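# Close the power enclosure door and lock its latch

## Task

Swing the power enclosure's door closed, then rotate its quarter-turn latch until it hits its end stop. The door and latch must stay in that state once the robot no longer holds them. The robot must not fall over or finish leaning. Anything the robot is in contact with at the end must not sag more than about a fingernail's thickness when released. Finish by releasing everything and backing the robot away.

## Robot and tools

Robot: a Rainbow Robotics RB-Y1 in a physics simulation. It has a two-wheel differential base with two rear casters (0.66 m long, 0.58 m wide, front edge 0.10 m ahead of the wheel axle), a folding torso (the leg bends at ankle, knee and hip), a head with cameras, and two 7-joint arms with parallel grippers. Cameras: head_camera, left_wrist_camera, right_wrist_camera.

Frames: the base frame sits on the floor halfway between the drive wheels, x forward, y left, z up. chest, left_hand and right_hand are reported in it. chest is a spine point 0.08 m under the shoulders; its x faces where the chest faces, z runs up the spine. Each hand point lies between the finger pads; fingers extend along that hand's -z and close along its x. Reported hand positions can be off, more so at full reach. base_odometry is the base frame at scene start, counts wheel rotation only (slip reads as motion); heading is positive leftward, -3.142 to 3.142.

Tool execute_actions: argument actions is a list holding one action or none (empty returns state and images only). cameras picks images: null, omitted or ["all"] gives all, [] gives none; an unknown name rejects the call. An action may contain:
- base: exactly one relative command from the current base position. {"translate_m": d} drives straight d metres, forward positive, -3 to 3. {"rotate_rad": d} spins in place d radians, counter-clockwise (left) positive, -3.2 to 3.2. No sideways motion. A base move needing over 8.667 s at its top speed is refused.
- joints: a dict of absolute targets keyed by joint name, one number each, radians (grippers in metres of pad gap). Ranges and signs: torso_squat_rad 0 to 1.2 (bigger lowers the chest, staying level); torso_shift_rad -0.3 to 0.6 (positive pushes hips forward); torso_pitch_rad -0.2 to 1.4 (positive leans forward); torso_yaw_rad -1.5 to 1.5 (positive turns upper body left). Per arm: shoulder_pitch -2.356 to 2.356 (0 hangs; negative raises forward and inward); left_shoulder_roll 0 to 3.141 and right_shoulder_roll -3.141 to 0 (away from the body lifts sideways); shoulder_yaw -2.094 to 2.094 (positive swings a bent forearm left, both arms); elbow -2.617 to 0.01 (0 straight, negative bends); forearm_roll -3.141 to 3.141; wrist_pitch -1.57 to 1.919 (negative tips hand forward); hand_roll -2.705 to 2.705; rolls positive counter-clockwise seen from above on a hanging arm, both arms. left_gripper_m / right_gripper_m 0 to 0.1. head_pan_rad -0.523 to 0.523 (positive left, relative to chest); head_tilt_rad -0.35 to 1.57 (positive looks down). Joint tolerance is ±0.02, grippers ±0.004.
- speeds: caps for this action, translate_m 0.05 to 0.4 m/s, rotate_rad 0.1 to 1.509 rad/s (defaults are the maxima).
- min_time_s: 0.1 to 8, the shortest duration for each arm and head motion.
Default top speeds: arm joints 1 rad/s (forearm_roll, wrist_pitch, hand_roll 1.5), head 1.5, squat and pitch 0.3, shift 0.15, yaw 0.6, grippers 0.1 m/s. No action may exceed 15 s. Parts in one action start together. Unnamed joints or base may still be driving to older targets. Unknown keys or out-of-range values reject the whole call, nothing moves.

Torso combined limits: squat+shift <= 1.52; squat-shift+pitch <= 1.57; shift+0.5 pitch-0.4 squat <= 0.7; shift+0.3 pitch-0.5 squat <= 0.39. Violations leave commanded torso joints partway, "off_target".

Tool wait: seconds 0 to 10; nothing new is commanded; returns state and images. Tool zoom_image: camera plus region [x0, y0, x1, y1] in pixels from the top-left, at most 504 by 504, on that camera's latest full image. Tool finished_scene: scene (1 or 2) ends the scene irreversibly and reports success.

Results: joint_positions, a Motor temperatures line (per-arm blocks in joint_positions order), base_status and joint_status per motion: "done" (base: wheels turned the commanded amount, even if slipping), "off_target", "limit_stop_at_<name>", "contact_stop", "time_out", "stopped_with_arm", "not_followed". on_its_own lists uncommanded parts; "held at" is the held target, not the actual position. A stop on one member halts its whole group (the four torso joints; each arm's seven joints) and drops targets. "joint command not followed" with a "cause:" line means a self- or arm-arm collision check blocked that arm; the gripper still acts, and blocked targets may be retried later. "limit_stop_at_own_body" means a guard halted motion before hitting torso, head, leg or base. After any stop in a call, later calls in that reply are skipped.

Cautions: a stopped arm or torso may still push; back it off alone, arms before torso. The base does not stop on collision and may keep shoving; the bent leg can stick out past the front and slide the robot back unseen in odometry. Never let the arms strike or press each other. Torque at a joint's load limit (shoulders 66.5, elbow 34.2, wrist joints 23.7 N m) freezes the robot 10 s; motors at 80 °C brake the arm (warning from 65 °C). Avoid heavy loads far forward (tipping), drops, slams and hard pushes. To grip, command a gap 0.005 m under the object width; "off_target" then is normal. The robot holds its last command while you think. Leave the door and latch self-held, release, and back away before finishing.

Each tool is called as name(argument=value, ...), one argument or row to a line, values as JSON.

## Session

I'll start by looking at the scene.

execute_actions(
  actions=[],
)

Scene clock: 0.00 s.
Motor temperatures (°C, as the motors report them): left_arm=[35 39 35 38 36 41 49] | right_arm=[34 37 32 37 39 43 39]
base_odometry: x=+0.000 y=+0.000 heading=+0.000 (m, m, rad; odometry frame)
base_status: not commanded
joint_positions: torso_squat_rad=+0.350 torso_shift_rad=+0.001 torso_pitch_rad=+0.002 torso_yaw_rad=+0.000 left_shoulder_pitch_rad=+0.040 left_shoulder_roll_rad=+0.022 left_shoulder_yaw_rad=-0.009 left_elbow_rad=-0.301 left_forearm_roll_rad=-0.034 left_wrist_pitch_rad=+0.034 left_hand_roll_rad=-0.053 left_gripper_m=+0.099 right_shoulder_pitch_rad=+0.009 right_shoulder_roll_rad=-0.021 right_shoulder_yaw_rad=+0.021 right_elbow_rad=-0.237 right_forearm_roll_rad=+0.020 right_wrist_pitch_rad=+0.012 right_hand_roll_rad=-0.005 right_gripper_m=+0.101 head_pan_rad=+0.001 head_tilt_rad=+0.400
joint_status: not commanded
chest: x=-0.2266 y=-0.0001 z=+1.2476 quat_wxyz=(+1.000, +0.000, +0.001, +0.000) (m; base frame)
left_hand: x=-0.1183 y=+0.2375 z=+0.5709 quat_wxyz=(+0.993, +0.017, -0.113, -0.043) (m; base frame)
right_hand: x=-0.1219 y=-0.2335 z=+0.5697 quat_wxyz=(+0.994, -0.010, -0.107, +0.018) (m; base frame)
pictures: head_camera, left_wrist_camera, right_wrist_camera
Images, in order (width x height): head_camera 896x504, left_wrist_camera 644x364, right_wrist_camera 644x364.

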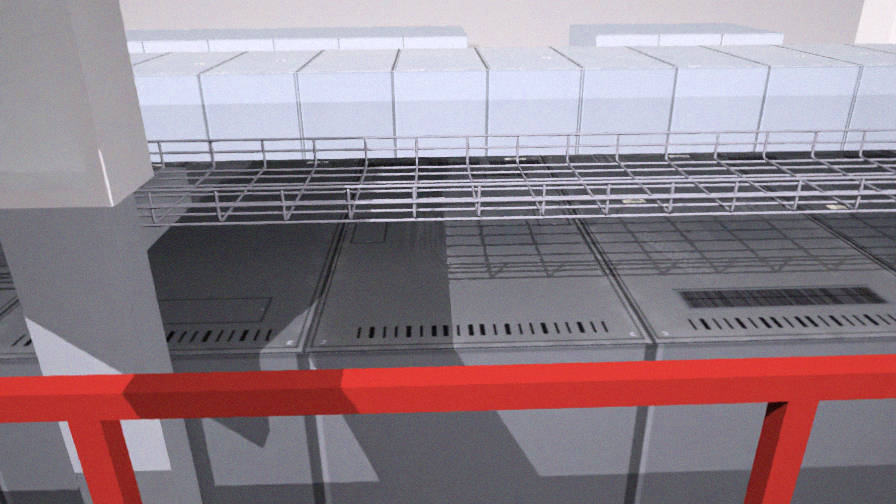

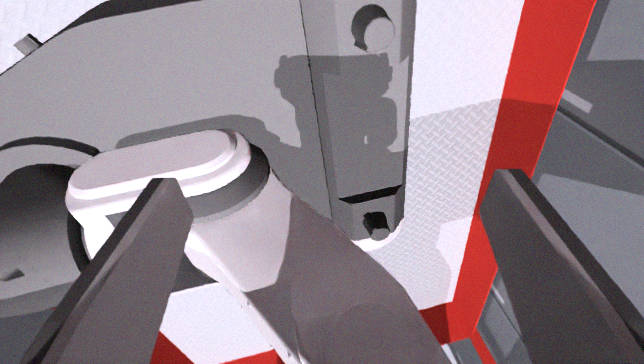

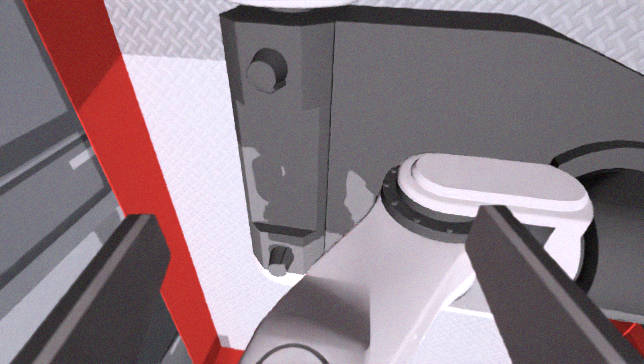

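I seem to be on a raised platform with a railing. I'll look around before moving anything.

execute_actions(
  actions=[
    {"joints": {"head_pan_rad": 0.52, "head_tilt_rad": 0.2}},
  ],
  cameras=["head_camera"],
)

execute_actions(
  actions=[
    {"joints": {"head_pan_rad": -0.52, "head_tilt_rad": 0.2}},
  ],
  cameras=["head_camera"],
)

Scene clock: 2.37 s.
Motor temperatures (°C, as the motors report them): left_arm=[35 39 35 38 36 41 49] | right_arm=[34 37 32 37 39 43 39]
base_odometry: x=+0.000 y=+0.000 heading=+0.000 (m, m, rad; odometry frame)
base_status: not commanded
joint_positions: torso_squat_rad=+0.350 torso_shift_rad=+0.001 torso_pitch_rad=+0.002 torso_yaw_rad=+0.000 left_shoulder_pitch_rad=+0.040 left_shoulder_roll_rad=+0.022 left_shoulder_yaw_rad=-0.009 left_elbow_rad=-0.301 left_forearm_roll_rad=-0.034 left_wrist_pitch_rad=+0.034 left_hand_roll_rad=-0.053 left_gripper_m=+0.099 right_shoulder_pitch_rad=+0.009 right_shoulder_roll_rad=-0.021 right_shoulder_yaw_rad=+0.021 right_elbow_rad=-0.237 right_forearm_roll_rad=+0.020 right_wrist_pitch_rad=+0.012 right_hand_roll_rad=-0.005 right_gripper_m=+0.101 head_pan_rad=+0.520 head_tilt_rad=+0.200
joint_status: all done
chest: x=-0.2266 y=-0.0001 z=+1.2476 quat_wxyz=(+1.000, +0.000, +0.001, +0.000) (m; base frame)
left_hand: x=-0.1183 y=+0.2375 z=+0.5709 quat_wxyz=(+0.993, +0.017, -0.113, -0.043) (m; base frame)
right_hand: x=-0.1219 y=-0.2335 z=+0.5697 quat_wxyz=(+0.994, -0.010, -0.107, +0.018) (m; base frame)
pictures: head_camera
Images, in order (width x height): head_camera 896x504.

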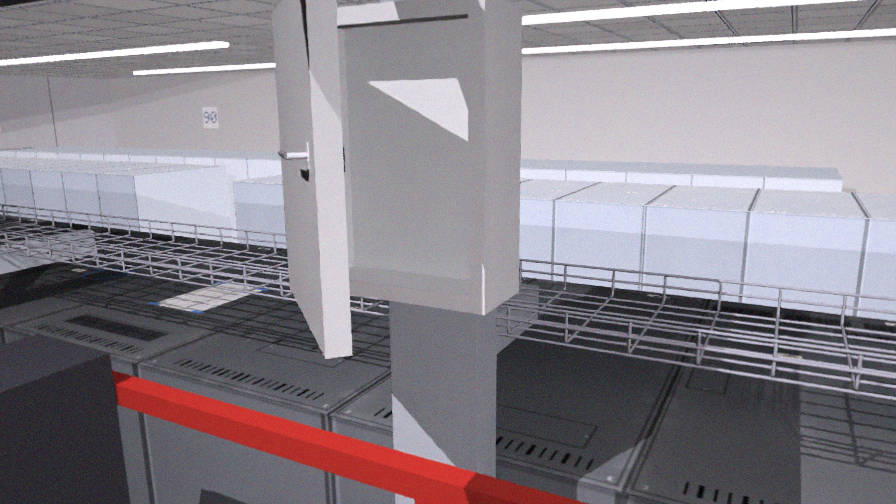

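Scene clock: 3.73 s.
Motor temperatures (°C, as the motors report them): left_arm=[35 39 35 38 36 41 49] | right_arm=[34 37 32 37 39 43 39]
base_odometry: x=+0.000 y=+0.000 heading=+0.000 (m, m, rad; odometry frame)
base_status: not commanded
joint_positions: torso_squat_rad=+0.350 torso_shift_rad=+0.001 torso_pitch_rad=+0.002 torso_yaw_rad=+0.000 left_shoulder_pitch_rad=+0.040 left_shoulder_roll_rad=+0.022 left_shoulder_yaw_rad=-0.009 left_elbow_rad=-0.301 left_forearm_roll_rad=-0.034 left_wrist_pitch_rad=+0.034 left_hand_roll_rad=-0.053 left_gripper_m=+0.099 right_shoulder_pitch_rad=+0.009 right_shoulder_roll_rad=-0.021 right_shoulder_yaw_rad=+0.021 right_elbow_rad=-0.237 right_forearm_roll_rad=+0.020 right_wrist_pitch_rad=+0.012 right_hand_roll_rad=-0.005 right_gripper_m=+0.101 head_pan_rad=-0.520 head_tilt_rad=+0.200
joint_status: all done
chest: x=-0.2266 y=-0.0001 z=+1.2476 quat_wxyz=(+1.000, +0.000, +0.001, +0.000) (m; base frame)
left_hand: x=-0.1183 y=+0.2375 z=+0.5709 quat_wxyz=(+0.993, +0.017, -0.113, -0.043) (m; base frame)
right_hand: x=-0.1219 y=-0.2335 z=+0.5697 quat_wxyz=(+0.994, -0.010, -0.107, +0.018) (m; base frame)
pictures: head_camera
Images, in order (width x height): head_camera 896x504.

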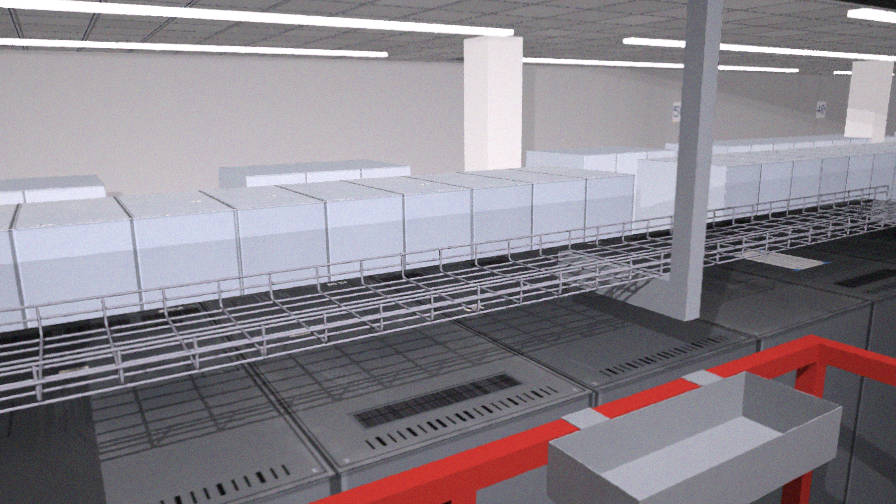

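I'm on an elevated lift platform. The enclosure is mounted on a column to the front-left, just past the rail. Before I consider driving anywhere, I need to see where the platform edges are.

execute_actions(
  actions=[
    {"joints": {"head_pan_rad": 0.3, "head_tilt_rad": 1.0}},
  ],
  cameras=["head_camera"],
)

Scene clock: 6.63 s.
Motor temperatures (°C, as the motors report them): left_arm=[35 39 35 38 36 41 49] | right_arm=[34 37 32 37 39 43 39]
base_odometry: x=+0.000 y=+0.000 heading=+0.000 (m, m, rad; odometry frame)
base_status: not commanded
joint_positions: torso_squat_rad=+0.350 torso_shift_rad=+0.001 torso_pitch_rad=+0.002 torso_yaw_rad=+0.000 left_shoulder_pitch_rad=+0.040 left_shoulder_roll_rad=+0.022 left_shoulder_yaw_rad=-0.009 left_elbow_rad=-0.301 left_forearm_roll_rad=-0.034 left_wrist_pitch_rad=+0.034 left_hand_roll_rad=-0.053 left_gripper_m=+0.099 right_shoulder_pitch_rad=+0.009 right_shoulder_roll_rad=-0.021 right_shoulder_yaw_rad=+0.021 right_elbow_rad=-0.237 right_forearm_roll_rad=+0.020 right_wrist_pitch_rad=+0.012 right_hand_roll_rad=-0.005 right_gripper_m=+0.101 head_pan_rad=+0.300 head_tilt_rad=+1.000
joint_status: all done
chest: x=-0.2266 y=-0.0001 z=+1.2476 quat_wxyz=(+1.000, +0.000, +0.001, +0.000) (m; base frame)
left_hand: x=-0.1183 y=+0.2375 z=+0.5709 quat_wxyz=(+0.993, +0.017, -0.113, -0.043) (m; base frame)
right_hand: x=-0.1219 y=-0.2335 z=+0.5697 quat_wxyz=(+0.994, -0.010, -0.107, +0.018) (m; base frame)
pictures: head_camera
Images, in order (width x height): head_camera 896x504.

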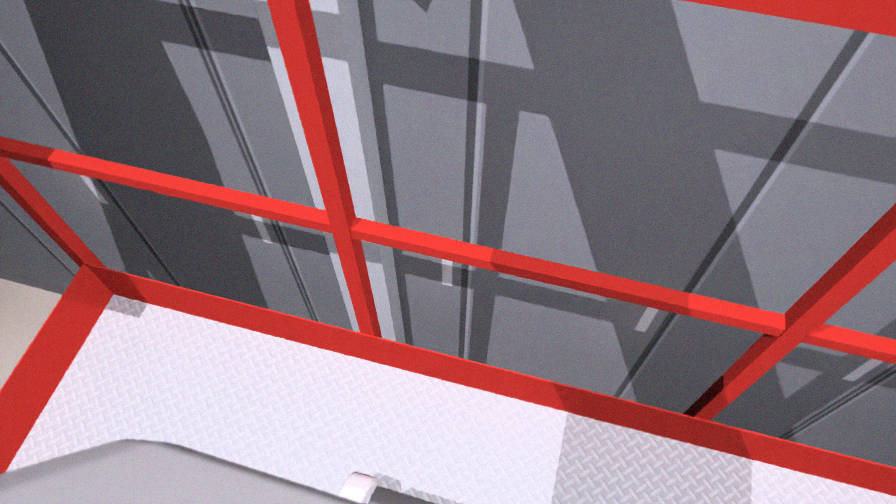

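The platform edges are close in front and on the left, so I'll leave the base where it is and work with the torso and arms only. Next I want a closer look at the enclosure.

execute_actions(
  actions=[
    {"joints": {"head_pan_rad": 0.52, "head_tilt_rad": 0.05}},
  ],
  cameras=["head_camera"],
)

Scene clock: 16.30 s.
Motor temperatures (°C, as the motors report them): left_arm=[35 39 35 38 36 41 49] | right_arm=[34 37 32 37 39 43 39]
base_odometry: x=+0.000 y=+0.000 heading=+0.000 (m, m, rad; odometry frame)
base_status: not commanded
joint_positions: torso_squat_rad=+0.350 torso_shift_rad=+0.001 torso_pitch_rad=+0.002 torso_yaw_rad=+0.000 left_shoulder_pitch_rad=+0.040 left_shoulder_roll_rad=+0.022 left_shoulder_yaw_rad=-0.009 left_elbow_rad=-0.301 left_forearm_roll_rad=-0.034 left_wrist_pitch_rad=+0.034 left_hand_roll_rad=-0.053 left_gripper_m=+0.099 right_shoulder_pitch_rad=+0.009 right_shoulder_roll_rad=-0.021 right_shoulder_yaw_rad=+0.021 right_elbow_rad=-0.237 right_forearm_roll_rad=+0.020 right_wrist_pitch_rad=+0.012 right_hand_roll_rad=-0.005 right_gripper_m=+0.101 head_pan_rad=+0.520 head_tilt_rad=+0.050
joint_status: all done
chest: x=-0.2266 y=-0.0001 z=+1.2476 quat_wxyz=(+1.000, +0.000, +0.001, +0.000) (m; base frame)
left_hand: x=-0.1183 y=+0.2375 z=+0.5709 quat_wxyz=(+0.993, +0.017, -0.113, -0.043) (m; base frame)
right_hand: x=-0.1219 y=-0.2335 z=+0.5697 quat_wxyz=(+0.994, -0.010, -0.107, +0.018) (m; base frame)
pictures: head_camera
Images, in order (width x height): head_camera 896x504.

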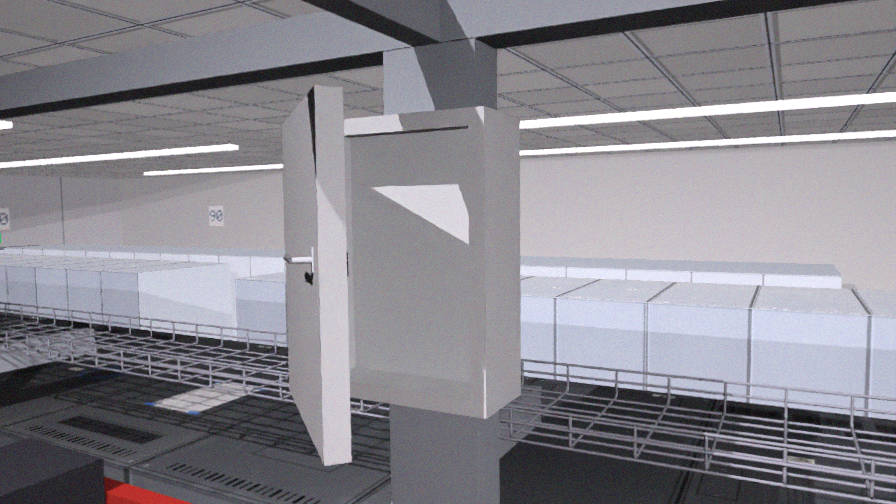

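zoom_image(
  camera="head_camera",
  region=[250, 200, 400, 320],
)

Region (250, 200, 400, 320) of head_camera's 896x504 image, scaled by 3.360, with more detail than that image has; it fills the top 403 rows of this view, and the rest is white.

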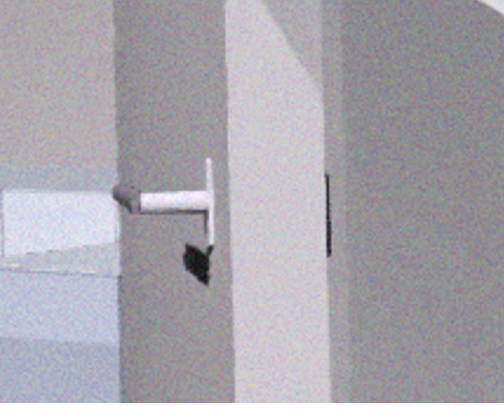

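zoom_image(
  camera="head_camera",
  region=[250, 60, 550, 480],
)

Region (250, 60, 550, 480) of head_camera's 896x504 image, scaled by 1.200, with more detail than that image has; it fills the left 360 columns of this view, and the rest is white.

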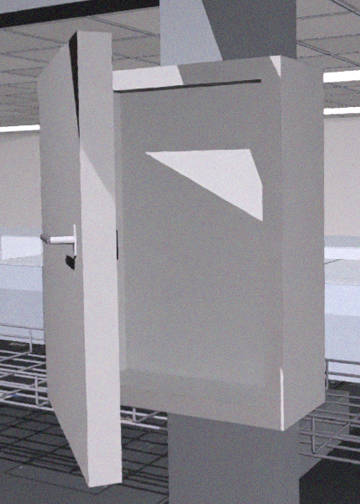

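I need a real depth measurement. A forward torso shift keeps the chest level and gives me parallax against a displacement I can read from the chest position. I'd need to lean toward the enclosure anyway.

execute_actions(
  actions=[
    {"joints": {"torso_shift_rad": 0.3}},
  ],
  cameras=["head_camera"],
)

Scene clock: 139.13 s.
Motor temperatures (°C, as the motors report them): left_arm=[35 39 35 38 36 41 49] | right_arm=[34 37 32 37 39 43 39]
base_odometry: x=+0.000 y=+0.000 heading=+0.000 (m, m, rad; odometry frame)
base_status: not commanded
joint_positions: torso_squat_rad=+0.350 torso_shift_rad=+0.300 torso_pitch_rad=+0.002 torso_yaw_rad=+0.000 left_shoulder_pitch_rad=+0.040 left_shoulder_roll_rad=+0.022 left_shoulder_yaw_rad=-0.009 left_elbow_rad=-0.301 left_forearm_roll_rad=-0.034 left_wrist_pitch_rad=+0.034 left_hand_roll_rad=-0.053 left_gripper_m=+0.099 right_shoulder_pitch_rad=+0.009 right_shoulder_roll_rad=-0.021 right_shoulder_yaw_rad=+0.021 right_elbow_rad=-0.237 right_forearm_roll_rad=+0.020 right_wrist_pitch_rad=+0.012 right_hand_roll_rad=-0.005 right_gripper_m=+0.101 head_pan_rad=+0.520 head_tilt_rad=+0.050
joint_status: all done
chest: x=-0.0330 y=-0.0001 z=+1.2182 quat_wxyz=(+1.000, +0.000, +0.001, +0.000) (m; base frame)
left_hand: x=+0.0752 y=+0.2375 z=+0.5415 quat_wxyz=(+0.993, +0.017, -0.113, -0.043) (m; base frame)
right_hand: x=+0.0716 y=-0.2335 z=+0.5403 quat_wxyz=(+0.994, -0.010, -0.107, +0.018) (m; base frame)
pictures: head_camera
Images, in order (width x height): head_camera 896x504.

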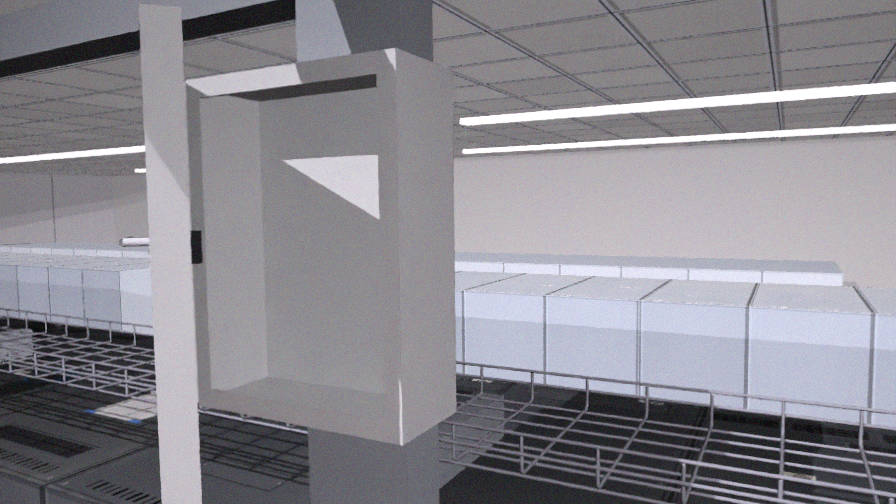

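zoom_image(
  camera="head_camera",
  region=[100, 0, 500, 504],
)

Region (100, 0, 500, 504) of head_camera's 896x504 image, scaled by 1.000; it fills the left 400 columns of this view, and the rest is white.

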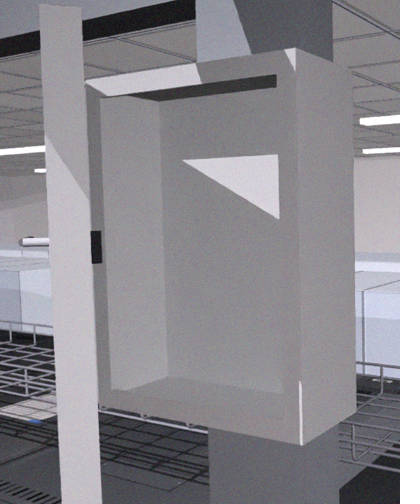

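The parallax shows the enclosure is smaller and closer than it looked: about 0.35 m tall, with its front face roughly 0.75 m from the camera's original position. That's within reach with just the torso shift, so I don't need to drive the base on this narrow platform.

Now I'll bring the left arm up folded close to the body, so it stays well inside the guard rail. The result also lets me check my kinematic model against the reported hand pose.

execute_actions(
  actions=[
    {"joints": {"left_shoulder_pitch_rad": 0.4, "left_shoulder_roll_rad": 0.3, "left_shoulder_yaw_rad": 0.0, "left_elbow_rad": -2.3, "left_forearm_roll_rad": 0.0, "left_wrist_pitch_rad": 0.7, "left_hand_roll_rad": 0.0, "left_gripper_m": 0.0, "head_pan_rad": 0.35, "head_tilt_rad": 0.55}},
  ],
  cameras=["head_camera", "left_wrist_camera"],
)

Scene clock: 239.43 s.
Motor temperatures (°C, as the motors report them): left_arm=[35 39 35 38 36 41 49] | right_arm=[34 37 32 37 39 43 39]
base_odometry: x=+0.000 y=+0.000 heading=+0.000 (m, m, rad; odometry frame)
base_status: not commanded
joint_positions: torso_squat_rad=+0.350 torso_shift_rad=+0.300 torso_pitch_rad=+0.002 torso_yaw_rad=+0.000 left_shoulder_pitch_rad=+0.296 left_shoulder_roll_rad=+0.210 left_shoulder_yaw_rad=-0.001 left_elbow_rad=-1.694 left_forearm_roll_rad=-0.011 left_wrist_pitch_rad=+0.491 left_hand_roll_rad=-0.018 left_gripper_m=+0.000 right_shoulder_pitch_rad=+0.009 right_shoulder_roll_rad=-0.021 right_shoulder_yaw_rad=+0.021 right_elbow_rad=-0.237 right_forearm_roll_rad=+0.020 right_wrist_pitch_rad=+0.012 right_hand_roll_rad=-0.005 right_gripper_m=+0.101 head_pan_rad=+0.350 head_tilt_rad=+0.550
joint_status: left_shoulder_pitch_rad contact_stop_at_left_elbow_rad (moved +0.256 of +0.360); left_shoulder_roll_rad contact_stop_at_left_elbow_rad (moved +0.188 of +0.278); left_elbow_rad contact_stop (moved -1.392 of -1.999); left_wrist_pitch_rad contact_stop_at_left_elbow_rad (moved +0.457 of +0.666); the others done
on_its_own: left_shoulder_pitch_rad is held at +0.295, not at your +0.400, since a contact_stop; left_shoulder_roll_rad is held at +0.210, not at your +0.300, since a contact_stop; left_elbow_rad is held at -1.694, not at your -2.300, since a contact_stop; left_wrist_pitch_rad is held at +0.491, not at your +0.700, since a contact_stop
chest: x=-0.0331 y=-0.0001 z=+1.2182 quat_wxyz=(+1.000, +0.000, +0.001, +0.000) (m; base frame)
left_hand: x=+0.3447 y=+0.3404 z=+0.8237 quat_wxyz=(+0.892, +0.114, -0.436, -0.041) (m; base frame)
right_hand: x=+0.0717 y=-0.2335 z=+0.5403 quat_wxyz=(+0.994, -0.010, -0.107, +0.018) (m; base frame)
pictures: head_camera, left_wrist_camera
Images, in order (width x height): head_camera 896x504, left_wrist_camera 644x364.

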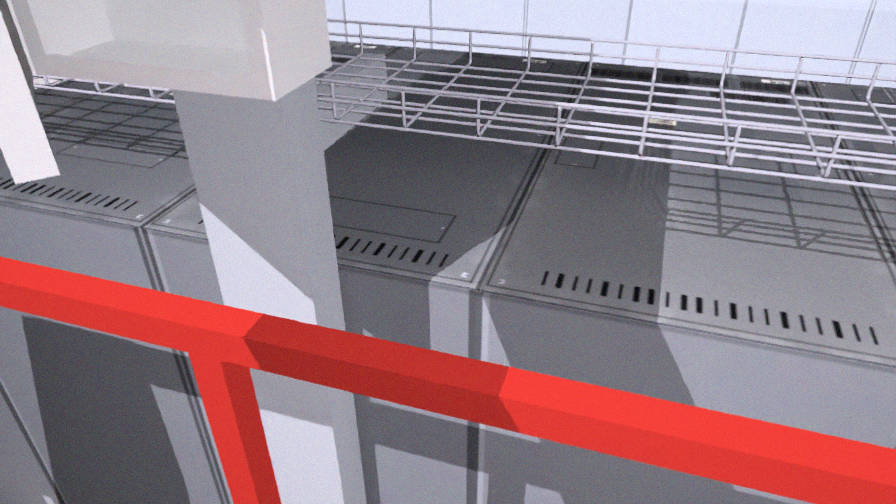

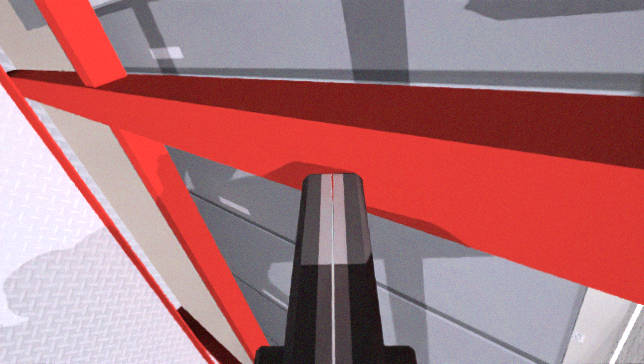

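The joints interpolate in sync rather than independently, and the fingertips touched a guard-rail post, so the rail is a few cm closer than I estimated. One useful result is that my kinematic model predicts this pose exactly: (0.345, 0.340, 0.824) against the reported (0.3447, 0.3404, 0.8237).

First I'll back the arm off on its own, reversing along the path it came in on.

execute_actions(
  actions=[
    {"joints": {"left_shoulder_pitch_rad": 0.242, "left_shoulder_roll_rad": 0.168, "left_elbow_rad": -1.394, "left_wrist_pitch_rad": 0.391}},
  ],
  cameras=["left_wrist_camera"],
)

Scene clock: 340.53 s.
Motor temperatures (°C, as the motors report them): left_arm=[36 39 35 39 36 41 49] | right_arm=[34 37 32 37 39 43 39]
base_odometry: x=+0.000 y=+0.000 heading=+0.000 (m, m, rad; odometry frame)
base_status: not commanded
joint_positions: torso_squat_rad=+0.350 torso_shift_rad=+0.300 torso_pitch_rad=+0.002 torso_yaw_rad=+0.000 left_shoulder_pitch_rad=+0.242 left_shoulder_roll_rad=+0.168 left_shoulder_yaw_rad=-0.001 left_elbow_rad=-1.394 left_forearm_roll_rad=-0.011 left_wrist_pitch_rad=+0.391 left_hand_roll_rad=-0.018 left_gripper_m=+0.000 right_shoulder_pitch_rad=+0.009 right_shoulder_roll_rad=-0.021 right_shoulder_yaw_rad=+0.021 right_elbow_rad=-0.237 right_forearm_roll_rad=+0.020 right_wrist_pitch_rad=+0.012 right_hand_roll_rad=-0.005 right_gripper_m=+0.101 head_pan_rad=+0.350 head_tilt_rad=+0.550
joint_status: all done
chest: x=-0.0331 y=-0.0001 z=+1.2182 quat_wxyz=(+1.000, +0.000, +0.001, +0.000) (m; base frame)
left_hand: x=+0.3119 y=+0.3343 z=+0.7354 quat_wxyz=(+0.923, +0.095, -0.371, -0.025) (m; base frame)
right_hand: x=+0.0717 y=-0.2335 z=+0.5403 quat_wxyz=(+0.994, -0.010, -0.107, +0.018) (m; base frame)
pictures: left_wrist_camera
Images, in order (width x height): left_wrist_camera 644x364.

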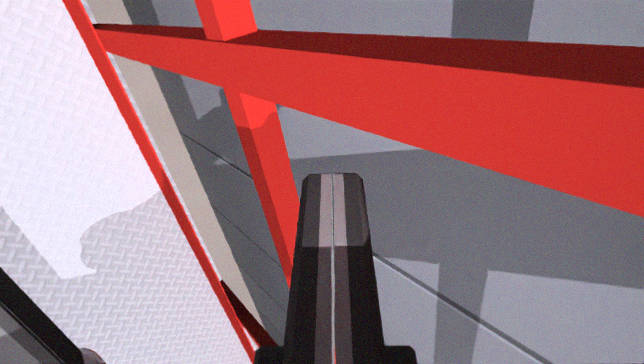

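The fingers are clear of the post. Next I'll pull the torso back for more room, so I can raise the arm above rail height without the risk of touching again.

execute_actions(
  actions=[
    {"joints": {"torso_shift_rad": 0.0, "head_pan_rad": 0.52, "head_tilt_rad": 0.15}},
  ],
  cameras=[],
)

Scene clock: 346.23 s.
Motor temperatures (°C, as the motors report them): left_arm=[36 39 35 39 36 41 49] | right_arm=[34 37 32 37 39 43 39]
base_odometry: x=+0.000 y=+0.000 heading=+0.000 (m, m, rad; odometry frame)
base_status: not commanded
joint_positions: torso_squat_rad=+0.350 torso_shift_rad=+0.000 torso_pitch_rad=+0.002 torso_yaw_rad=+0.000 left_shoulder_pitch_rad=+0.242 left_shoulder_roll_rad=+0.168 left_shoulder_yaw_rad=-0.001 left_elbow_rad=-1.394 left_forearm_roll_rad=-0.011 left_wrist_pitch_rad=+0.391 left_hand_roll_rad=-0.018 left_gripper_m=+0.000 right_shoulder_pitch_rad=+0.009 right_shoulder_roll_rad=-0.021 right_shoulder_yaw_rad=+0.021 right_elbow_rad=-0.237 right_forearm_roll_rad=+0.020 right_wrist_pitch_rad=+0.012 right_hand_roll_rad=-0.005 right_gripper_m=+0.101 head_pan_rad=+0.520 head_tilt_rad=+0.150
joint_status: all done
chest: x=-0.2274 y=-0.0001 z=+1.2476 quat_wxyz=(+1.000, +0.000, +0.001, +0.000) (m; base frame)
left_hand: x=+0.1176 y=+0.3343 z=+0.7649 quat_wxyz=(+0.923, +0.095, -0.371, -0.025) (m; base frame)
right_hand: x=-0.1227 y=-0.2335 z=+0.5697 quat_wxyz=(+0.994, -0.010, -0.107, +0.018) (m; base frame)
pictures: none
No camera images: the call's "cameras" was empty. Leave "cameras" out to get every camera's image.

Now I'll raise the arm with the wrist folded so the fingertips stay well back from the rail, then unfold the wrist once it's above rail height.

execute_actions(
  actions=[
    {"joints": {"left_shoulder_pitch_rad": -0.404, "left_shoulder_roll_rad": 0.25, "left_shoulder_yaw_rad": 0.566, "left_elbow_rad": -1.93, "left_forearm_roll_rad": 0.0, "left_wrist_pitch_rad": 1.3, "left_hand_roll_rad": 0.0}},
  ],
  cameras=[],
)

execute_actions(
  actions=[
    {"joints": {"left_wrist_pitch_rad": 0.43}},
  ],
  cameras=["head_camera", "left_wrist_camera"],
)

Scene clock: 362.80 s.
Motor temperatures (°C, as the motors report them): left_arm=[35 39 35 39 36 41 49] | right_arm=[34 37 32 37 39 43 39]
base_odometry: x=+0.000 y=+0.000 heading=+0.000 (m, m, rad; odometry frame)
base_status: not commanded
joint_positions: torso_squat_rad=+0.350 torso_shift_rad=+0.000 torso_pitch_rad=+0.002 torso_yaw_rad=+0.000 left_shoulder_pitch_rad=-0.404 left_shoulder_roll_rad=+0.250 left_shoulder_yaw_rad=+0.566 left_elbow_rad=-1.930 left_forearm_roll_rad=+0.000 left_wrist_pitch_rad=+1.300 left_hand_roll_rad=+0.000 left_gripper_m=+0.000 right_shoulder_pitch_rad=+0.009 right_shoulder_roll_rad=-0.021 right_shoulder_yaw_rad=+0.021 right_elbow_rad=-0.237 right_forearm_roll_rad=+0.020 right_wrist_pitch_rad=+0.012 right_hand_roll_rad=-0.005 right_gripper_m=+0.101 head_pan_rad=+0.520 head_tilt_rad=+0.150
joint_status: all done
chest: x=-0.2274 y=-0.0002 z=+1.2476 quat_wxyz=(+1.000, +0.000, +0.001, +0.000) (m; base frame)
left_hand: x=+0.2620 y=+0.4771 z=+1.1556 quat_wxyz=(+0.831, +0.131, -0.503, +0.198) (m; base frame)
right_hand: x=-0.1227 y=-0.2335 z=+0.5696 quat_wxyz=(+0.994, -0.010, -0.107, +0.018) (m; base frame)
pictures: none
No camera images: the call's "cameras" was empty. Leave "cameras" out to get every camera's image.

Scene clock: 363.97 s.
Motor temperatures (°C, as the motors report them): left_arm=[36 39 35 39 36 41 49] | right_arm=[34 37 32 37 39 43 39]
base_odometry: x=+0.000 y=+0.000 heading=+0.000 (m, m, rad; odometry frame)
base_status: not commanded
joint_positions: torso_squat_rad=+0.350 torso_shift_rad=+0.000 torso_pitch_rad=+0.002 torso_yaw_rad=+0.000 left_shoulder_pitch_rad=-0.404 left_shoulder_roll_rad=+0.250 left_shoulder_yaw_rad=+0.566 left_elbow_rad=-1.930 left_forearm_roll_rad=+0.000 left_wrist_pitch_rad=+0.430 left_hand_roll_rad=+0.000 left_gripper_m=+0.000 right_shoulder_pitch_rad=+0.009 right_shoulder_roll_rad=-0.021 right_shoulder_yaw_rad=+0.021 right_elbow_rad=-0.237 right_forearm_roll_rad=+0.020 right_wrist_pitch_rad=+0.012 right_hand_roll_rad=-0.005 right_gripper_m=+0.101 head_pan_rad=+0.520 head_tilt_rad=+0.150
joint_status: all done
chest: x=-0.2274 y=-0.0002 z=+1.2476 quat_wxyz=(+1.000, +0.000, +0.001, +0.000) (m; base frame)
left_hand: x=+0.2709 y=+0.4777 z=+1.3497 quat_wxyz=(+0.541, +0.202, -0.807, +0.124) (m; base frame)
right_hand: x=-0.1227 y=-0.2335 z=+0.5696 quat_wxyz=(+0.994, -0.010, -0.107, +0.018) (m; base frame)
pictures: head_camera, left_wrist_camera
Images, in order (width x height): head_camera 896x504, left_wrist_camera 644x364.

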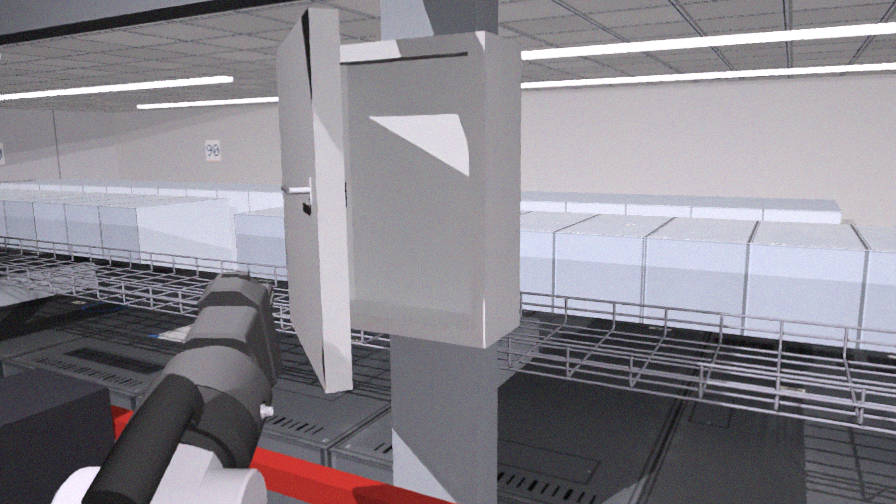

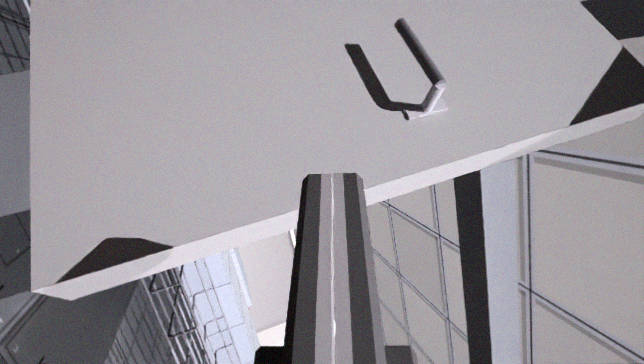

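The arm is above the rail, and the pose matches my prediction to within a millimetre. The wrist camera shows the latch is an L-shaped lever handle, currently horizontal. I'll zoom in to check where the fingertip sits relative to the door's free edge.

zoom_image(
  camera="head_camera",
  region=[180, 230, 400, 410],
)

Region (180, 230, 400, 410) of head_camera's 896x504 image, scaled by 2.291, with more detail than that image has; it fills the top 412 rows of this view, and the rest is white.

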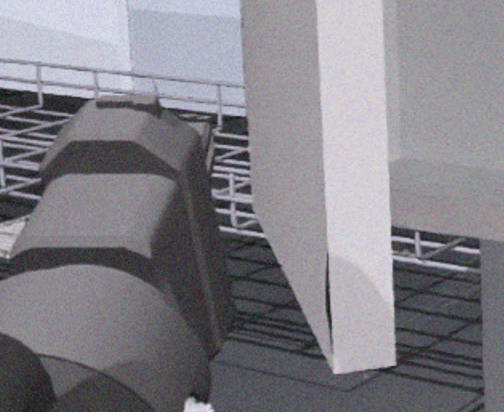

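The fingertip is about 7 cm outside the door's outer face and below the lever. The torso shift is a slow, straight translation in +x, which is well suited to pushing the door gently. I'll do it in steps and check after each one.

execute_actions(
  actions=[
    {"joints": {"torso_shift_rad": 0.2}},
  ],
  cameras=["head_camera", "left_wrist_camera"],
)

Scene clock: 396.70 s.
Motor temperatures (°C, as the motors report them): left_arm=[36 40 35 39 36 41 49] | right_arm=[34 37 32 37 39 43 39]
base_odometry: x=+0.000 y=+0.000 heading=+0.000 (m, m, rad; odometry frame)
base_status: not commanded
joint_positions: torso_squat_rad=+0.350 torso_shift_rad=+0.200 torso_pitch_rad=+0.002 torso_yaw_rad=+0.000 left_shoulder_pitch_rad=-0.404 left_shoulder_roll_rad=+0.250 left_shoulder_yaw_rad=+0.566 left_elbow_rad=-1.930 left_forearm_roll_rad=+0.000 left_wrist_pitch_rad=+0.430 left_hand_roll_rad=+0.000 left_gripper_m=+0.000 right_shoulder_pitch_rad=+0.009 right_shoulder_roll_rad=-0.021 right_shoulder_yaw_rad=+0.021 right_elbow_rad=-0.237 right_forearm_roll_rad=+0.020 right_wrist_pitch_rad=+0.012 right_hand_roll_rad=-0.005 right_gripper_m=+0.101 head_pan_rad=+0.520 head_tilt_rad=+0.150
joint_status: all done
chest: x=-0.0967 y=-0.0002 z=+1.2345 quat_wxyz=(+1.000, +0.000, +0.001, +0.000) (m; base frame)
left_hand: x=+0.4015 y=+0.4778 z=+1.3365 quat_wxyz=(+0.541, +0.202, -0.807, +0.124) (m; base frame)
right_hand: x=+0.0079 y=-0.2335 z=+0.5565 quat_wxyz=(+0.994, -0.010, -0.107, +0.018) (m; base frame)
pictures: head_camera, left_wrist_camera
Images, in order (width x height): head_camera 896x504, left_wrist_camera 644x364.

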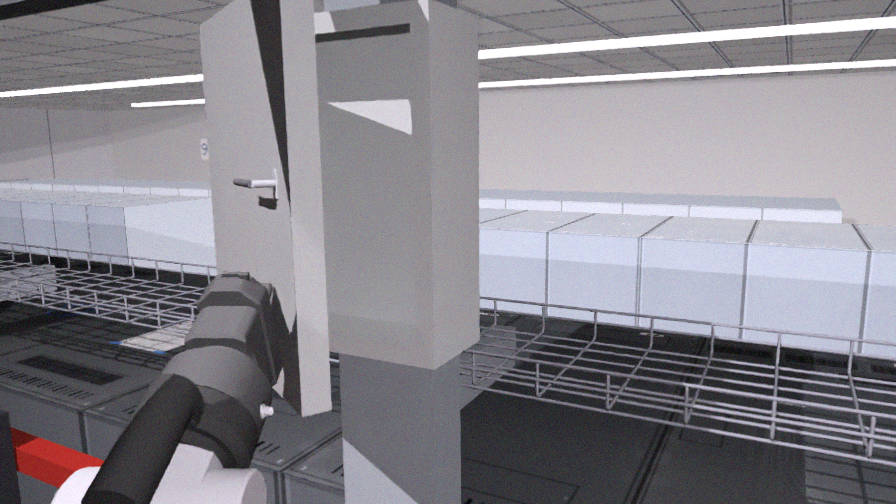

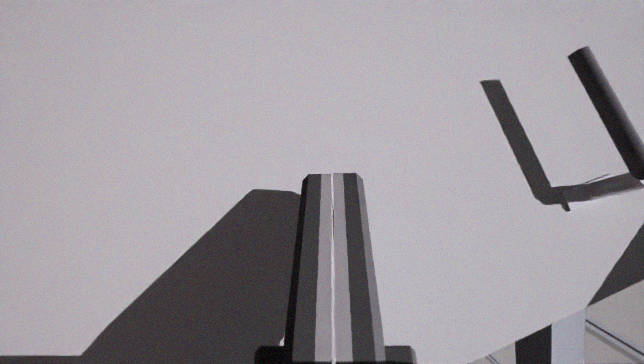

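The door is swinging shut smoothly, so I'll keep going.

execute_actions(
  actions=[
    {"joints": {"torso_shift_rad": 0.3}},
  ],
  cameras=["head_camera", "left_wrist_camera"],
)

Scene clock: 399.20 s.
Motor temperatures (°C, as the motors report them): left_arm=[36 40 35 39 36 41 49] | right_arm=[34 37 32 37 39 43 39]
base_odometry: x=+0.000 y=+0.000 heading=+0.000 (m, m, rad; odometry frame)
base_status: not commanded
joint_positions: torso_squat_rad=+0.350 torso_shift_rad=+0.300 torso_pitch_rad=+0.002 torso_yaw_rad=+0.000 left_shoulder_pitch_rad=-0.404 left_shoulder_roll_rad=+0.250 left_shoulder_yaw_rad=+0.566 left_elbow_rad=-1.930 left_forearm_roll_rad=+0.000 left_wrist_pitch_rad=+0.430 left_hand_roll_rad=+0.000 left_gripper_m=+0.000 right_shoulder_pitch_rad=+0.009 right_shoulder_roll_rad=-0.021 right_shoulder_yaw_rad=+0.021 right_elbow_rad=-0.237 right_forearm_roll_rad=+0.020 right_wrist_pitch_rad=+0.012 right_hand_roll_rad=-0.005 right_gripper_m=+0.101 head_pan_rad=+0.520 head_tilt_rad=+0.150
joint_status: all done
chest: x=-0.0330 y=-0.0002 z=+1.2182 quat_wxyz=(+1.000, +0.000, +0.001, +0.000) (m; base frame)
left_hand: x=+0.4652 y=+0.4778 z=+1.3203 quat_wxyz=(+0.541, +0.202, -0.807, +0.124) (m; base frame)
right_hand: x=+0.0716 y=-0.2335 z=+0.5403 quat_wxyz=(+0.994, -0.010, -0.107, +0.018) (m; base frame)
pictures: head_camera, left_wrist_camera
Images, in order (width x height): head_camera 896x504, left_wrist_camera 644x364.

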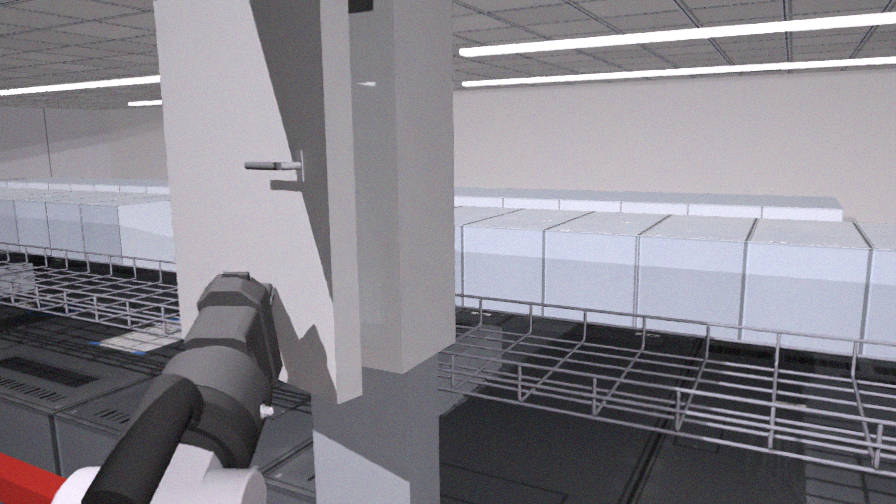

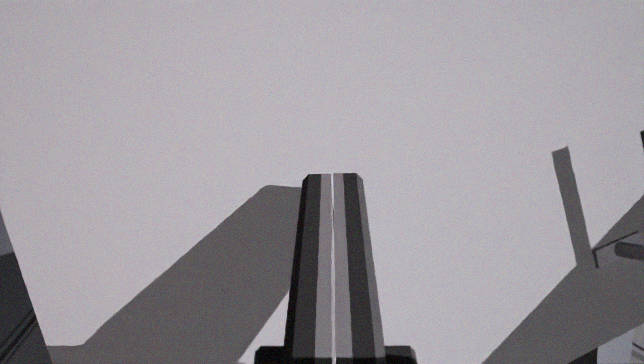

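The door is nearly closed, with roughly 5–10° left. I'll use smaller steps now so it doesn't slam or get pressed hard against the stop.

execute_actions(
  actions=[
    {"joints": {"torso_shift_rad": 0.33}},
  ],
  cameras=["head_camera", "left_wrist_camera"],
)

Scene clock: 405.63 s.
Motor temperatures (°C, as the motors report them): left_arm=[36 40 35 39 36 41 49] | right_arm=[34 37 32 37 39 43 39]
base_odometry: x=+0.000 y=+0.000 heading=+0.000 (m, m, rad; odometry frame)
base_status: not commanded
joint_positions: torso_squat_rad=+0.350 torso_shift_rad=+0.330 torso_pitch_rad=+0.002 torso_yaw_rad=+0.000 left_shoulder_pitch_rad=-0.404 left_shoulder_roll_rad=+0.250 left_shoulder_yaw_rad=+0.566 left_elbow_rad=-1.930 left_forearm_roll_rad=+0.000 left_wrist_pitch_rad=+0.430 left_hand_roll_rad=+0.000 left_gripper_m=+0.000 right_shoulder_pitch_rad=+0.009 right_shoulder_roll_rad=-0.021 right_shoulder_yaw_rad=+0.021 right_elbow_rad=-0.237 right_forearm_roll_rad=+0.020 right_wrist_pitch_rad=+0.012 right_hand_roll_rad=-0.005 right_gripper_m=+0.101 head_pan_rad=+0.520 head_tilt_rad=+0.150
joint_status: all done
chest: x=-0.0143 y=-0.0002 z=+1.2121 quat_wxyz=(+1.000, +0.000, +0.001, +0.000) (m; base frame)
left_hand: x=+0.4839 y=+0.4778 z=+1.3142 quat_wxyz=(+0.541, +0.202, -0.807, +0.124) (m; base frame)
right_hand: x=+0.0904 y=-0.2335 z=+0.5342 quat_wxyz=(+0.994, -0.010, -0.107, +0.018) (m; base frame)
pictures: head_camera, left_wrist_camera
Images, in order (width x height): head_camera 896x504, left_wrist_camera 644x364.

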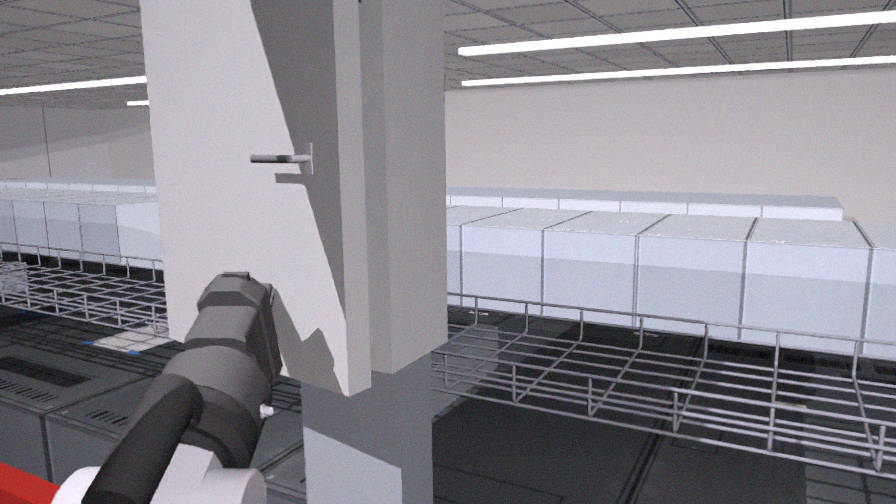

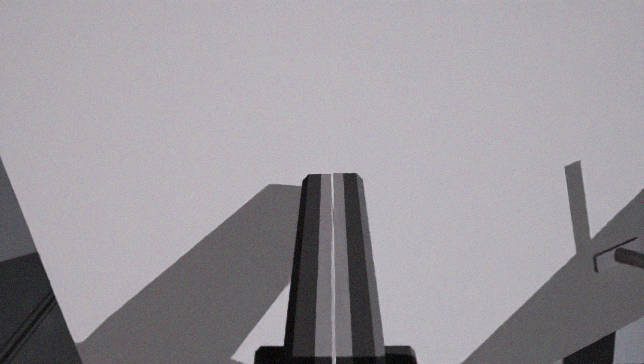

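zoom_image(
  camera="head_camera",
  region=[300, 280, 460, 400],
)

Region (300, 280, 460, 400) of head_camera's 896x504 image, scaled by 3.150, with more detail than that image has; it fills the top 378 rows of this view, and the rest is white.

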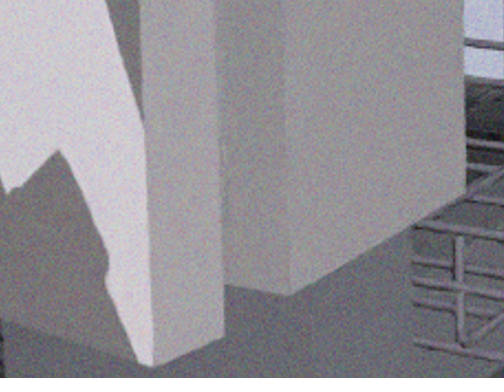

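execute_actions(
  actions=[
    {"joints": {"torso_shift_rad": 0.352}},
  ],
  cameras=["head_camera"],
)

zoom_image(
  camera="head_camera",
  region=[300, 280, 460, 400],
)

Scene clock: 411.60 s.
Motor temperatures (°C, as the motors report them): left_arm=[36 40 35 39 36 41 49] | right_arm=[34 37 32 37 39 43 39]
base_odometry: x=+0.000 y=+0.000 heading=+0.000 (m, m, rad; odometry frame)
base_status: not commanded
joint_positions: torso_squat_rad=+0.350 torso_shift_rad=+0.352 torso_pitch_rad=+0.002 torso_yaw_rad=+0.000 left_shoulder_pitch_rad=-0.404 left_shoulder_roll_rad=+0.250 left_shoulder_yaw_rad=+0.566 left_elbow_rad=-1.930 left_forearm_roll_rad=+0.000 left_wrist_pitch_rad=+0.430 left_hand_roll_rad=+0.000 left_gripper_m=+0.000 right_shoulder_pitch_rad=+0.009 right_shoulder_roll_rad=-0.021 right_shoulder_yaw_rad=+0.021 right_elbow_rad=-0.237 right_forearm_roll_rad=+0.020 right_wrist_pitch_rad=+0.012 right_hand_roll_rad=-0.005 right_gripper_m=+0.101 head_pan_rad=+0.520 head_tilt_rad=+0.150
joint_status: all done
chest: x=-0.0007 y=-0.0002 z=+1.2073 quat_wxyz=(+1.000, +0.000, +0.001, +0.000) (m; base frame)
left_hand: x=+0.4975 y=+0.4778 z=+1.3094 quat_wxyz=(+0.541, +0.202, -0.807, +0.124) (m; base frame)
right_hand: x=+0.1040 y=-0.2335 z=+0.5293 quat_wxyz=(+0.994, -0.010, -0.107, +0.018) (m; base frame)
pictures: head_camera
Images, in order (width x height): head_camera 896x504.

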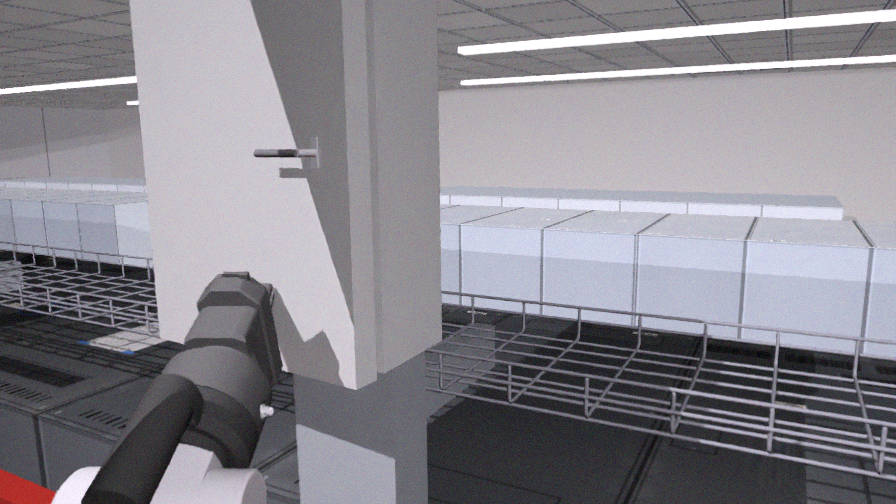

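Region (300, 280, 460, 400) of head_camera's 896x504 image, scaled by 3.150, with more detail than that image has; it fills the top 378 rows of this view, and the rest is white.

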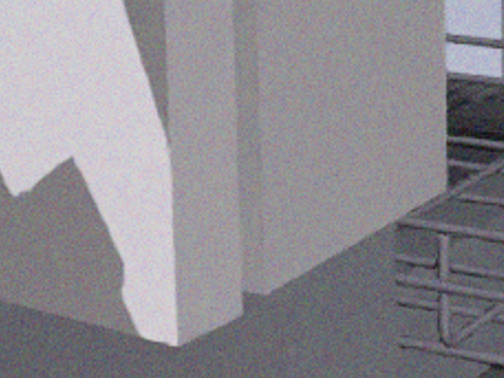

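execute_actions(
  actions=[
    {"joints": {"torso_shift_rad": 0.364}},
  ],
  cameras=["head_camera"],
)

zoom_image(
  camera="head_camera",
  region=[300, 280, 460, 400],
)

Scene clock: 414.33 s.
Motor temperatures (°C, as the motors report them): left_arm=[36 40 35 39 36 41 49] | right_arm=[34 37 32 37 39 43 39]
base_odometry: x=+0.000 y=+0.000 heading=+0.000 (m, m, rad; odometry frame)
base_status: not commanded
joint_positions: torso_squat_rad=+0.350 torso_shift_rad=+0.364 torso_pitch_rad=+0.002 torso_yaw_rad=+0.000 left_shoulder_pitch_rad=-0.404 left_shoulder_roll_rad=+0.250 left_shoulder_yaw_rad=+0.566 left_elbow_rad=-1.930 left_forearm_roll_rad=+0.000 left_wrist_pitch_rad=+0.430 left_hand_roll_rad=+0.000 left_gripper_m=+0.000 right_shoulder_pitch_rad=+0.009 right_shoulder_roll_rad=-0.021 right_shoulder_yaw_rad=+0.021 right_elbow_rad=-0.237 right_forearm_roll_rad=+0.020 right_wrist_pitch_rad=+0.012 right_hand_roll_rad=-0.005 right_gripper_m=+0.101 head_pan_rad=+0.520 head_tilt_rad=+0.150
joint_status: all done
chest: x=+0.0068 y=-0.0002 z=+1.2045 quat_wxyz=(+1.000, +0.000, +0.001, +0.000) (m; base frame)
left_hand: x=+0.5050 y=+0.4778 z=+1.3066 quat_wxyz=(+0.541, +0.202, -0.807, +0.124) (m; base frame)
right_hand: x=+0.1114 y=-0.2335 z=+0.5265 quat_wxyz=(+0.994, -0.010, -0.107, +0.018) (m; base frame)
pictures: head_camera
Images, in order (width x height): head_camera 896x504.

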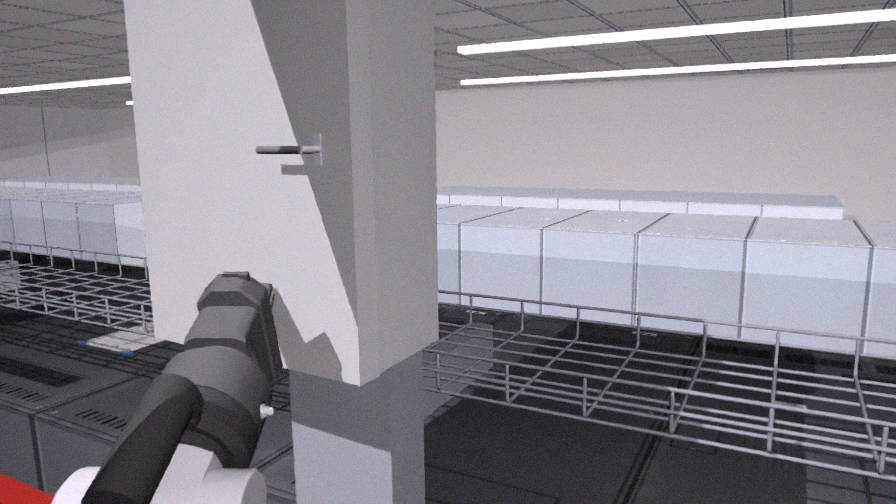

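Region (300, 280, 460, 400) of head_camera's 896x504 image, scaled by 3.150, with more detail than that image has; it fills the top 378 rows of this view, and the rest is white.

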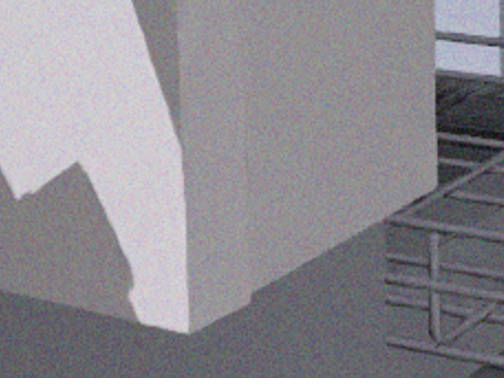

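The gap is gone and the door edge is flush with the enclosure side. I'll study the lever before backing off.

zoom_image(
  camera="head_camera",
  region=[230, 110, 370, 200],
)

Region (230, 110, 370, 200) of head_camera's 896x504 image, scaled by 3.600, with more detail than that image has; it fills the top 324 rows of this view, and the rest is white.

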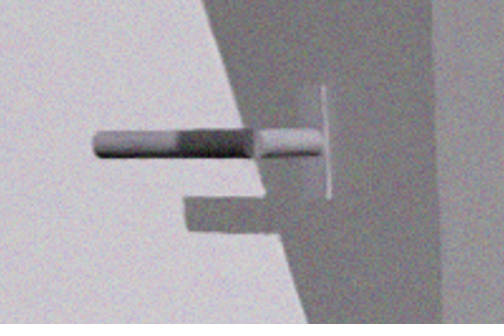

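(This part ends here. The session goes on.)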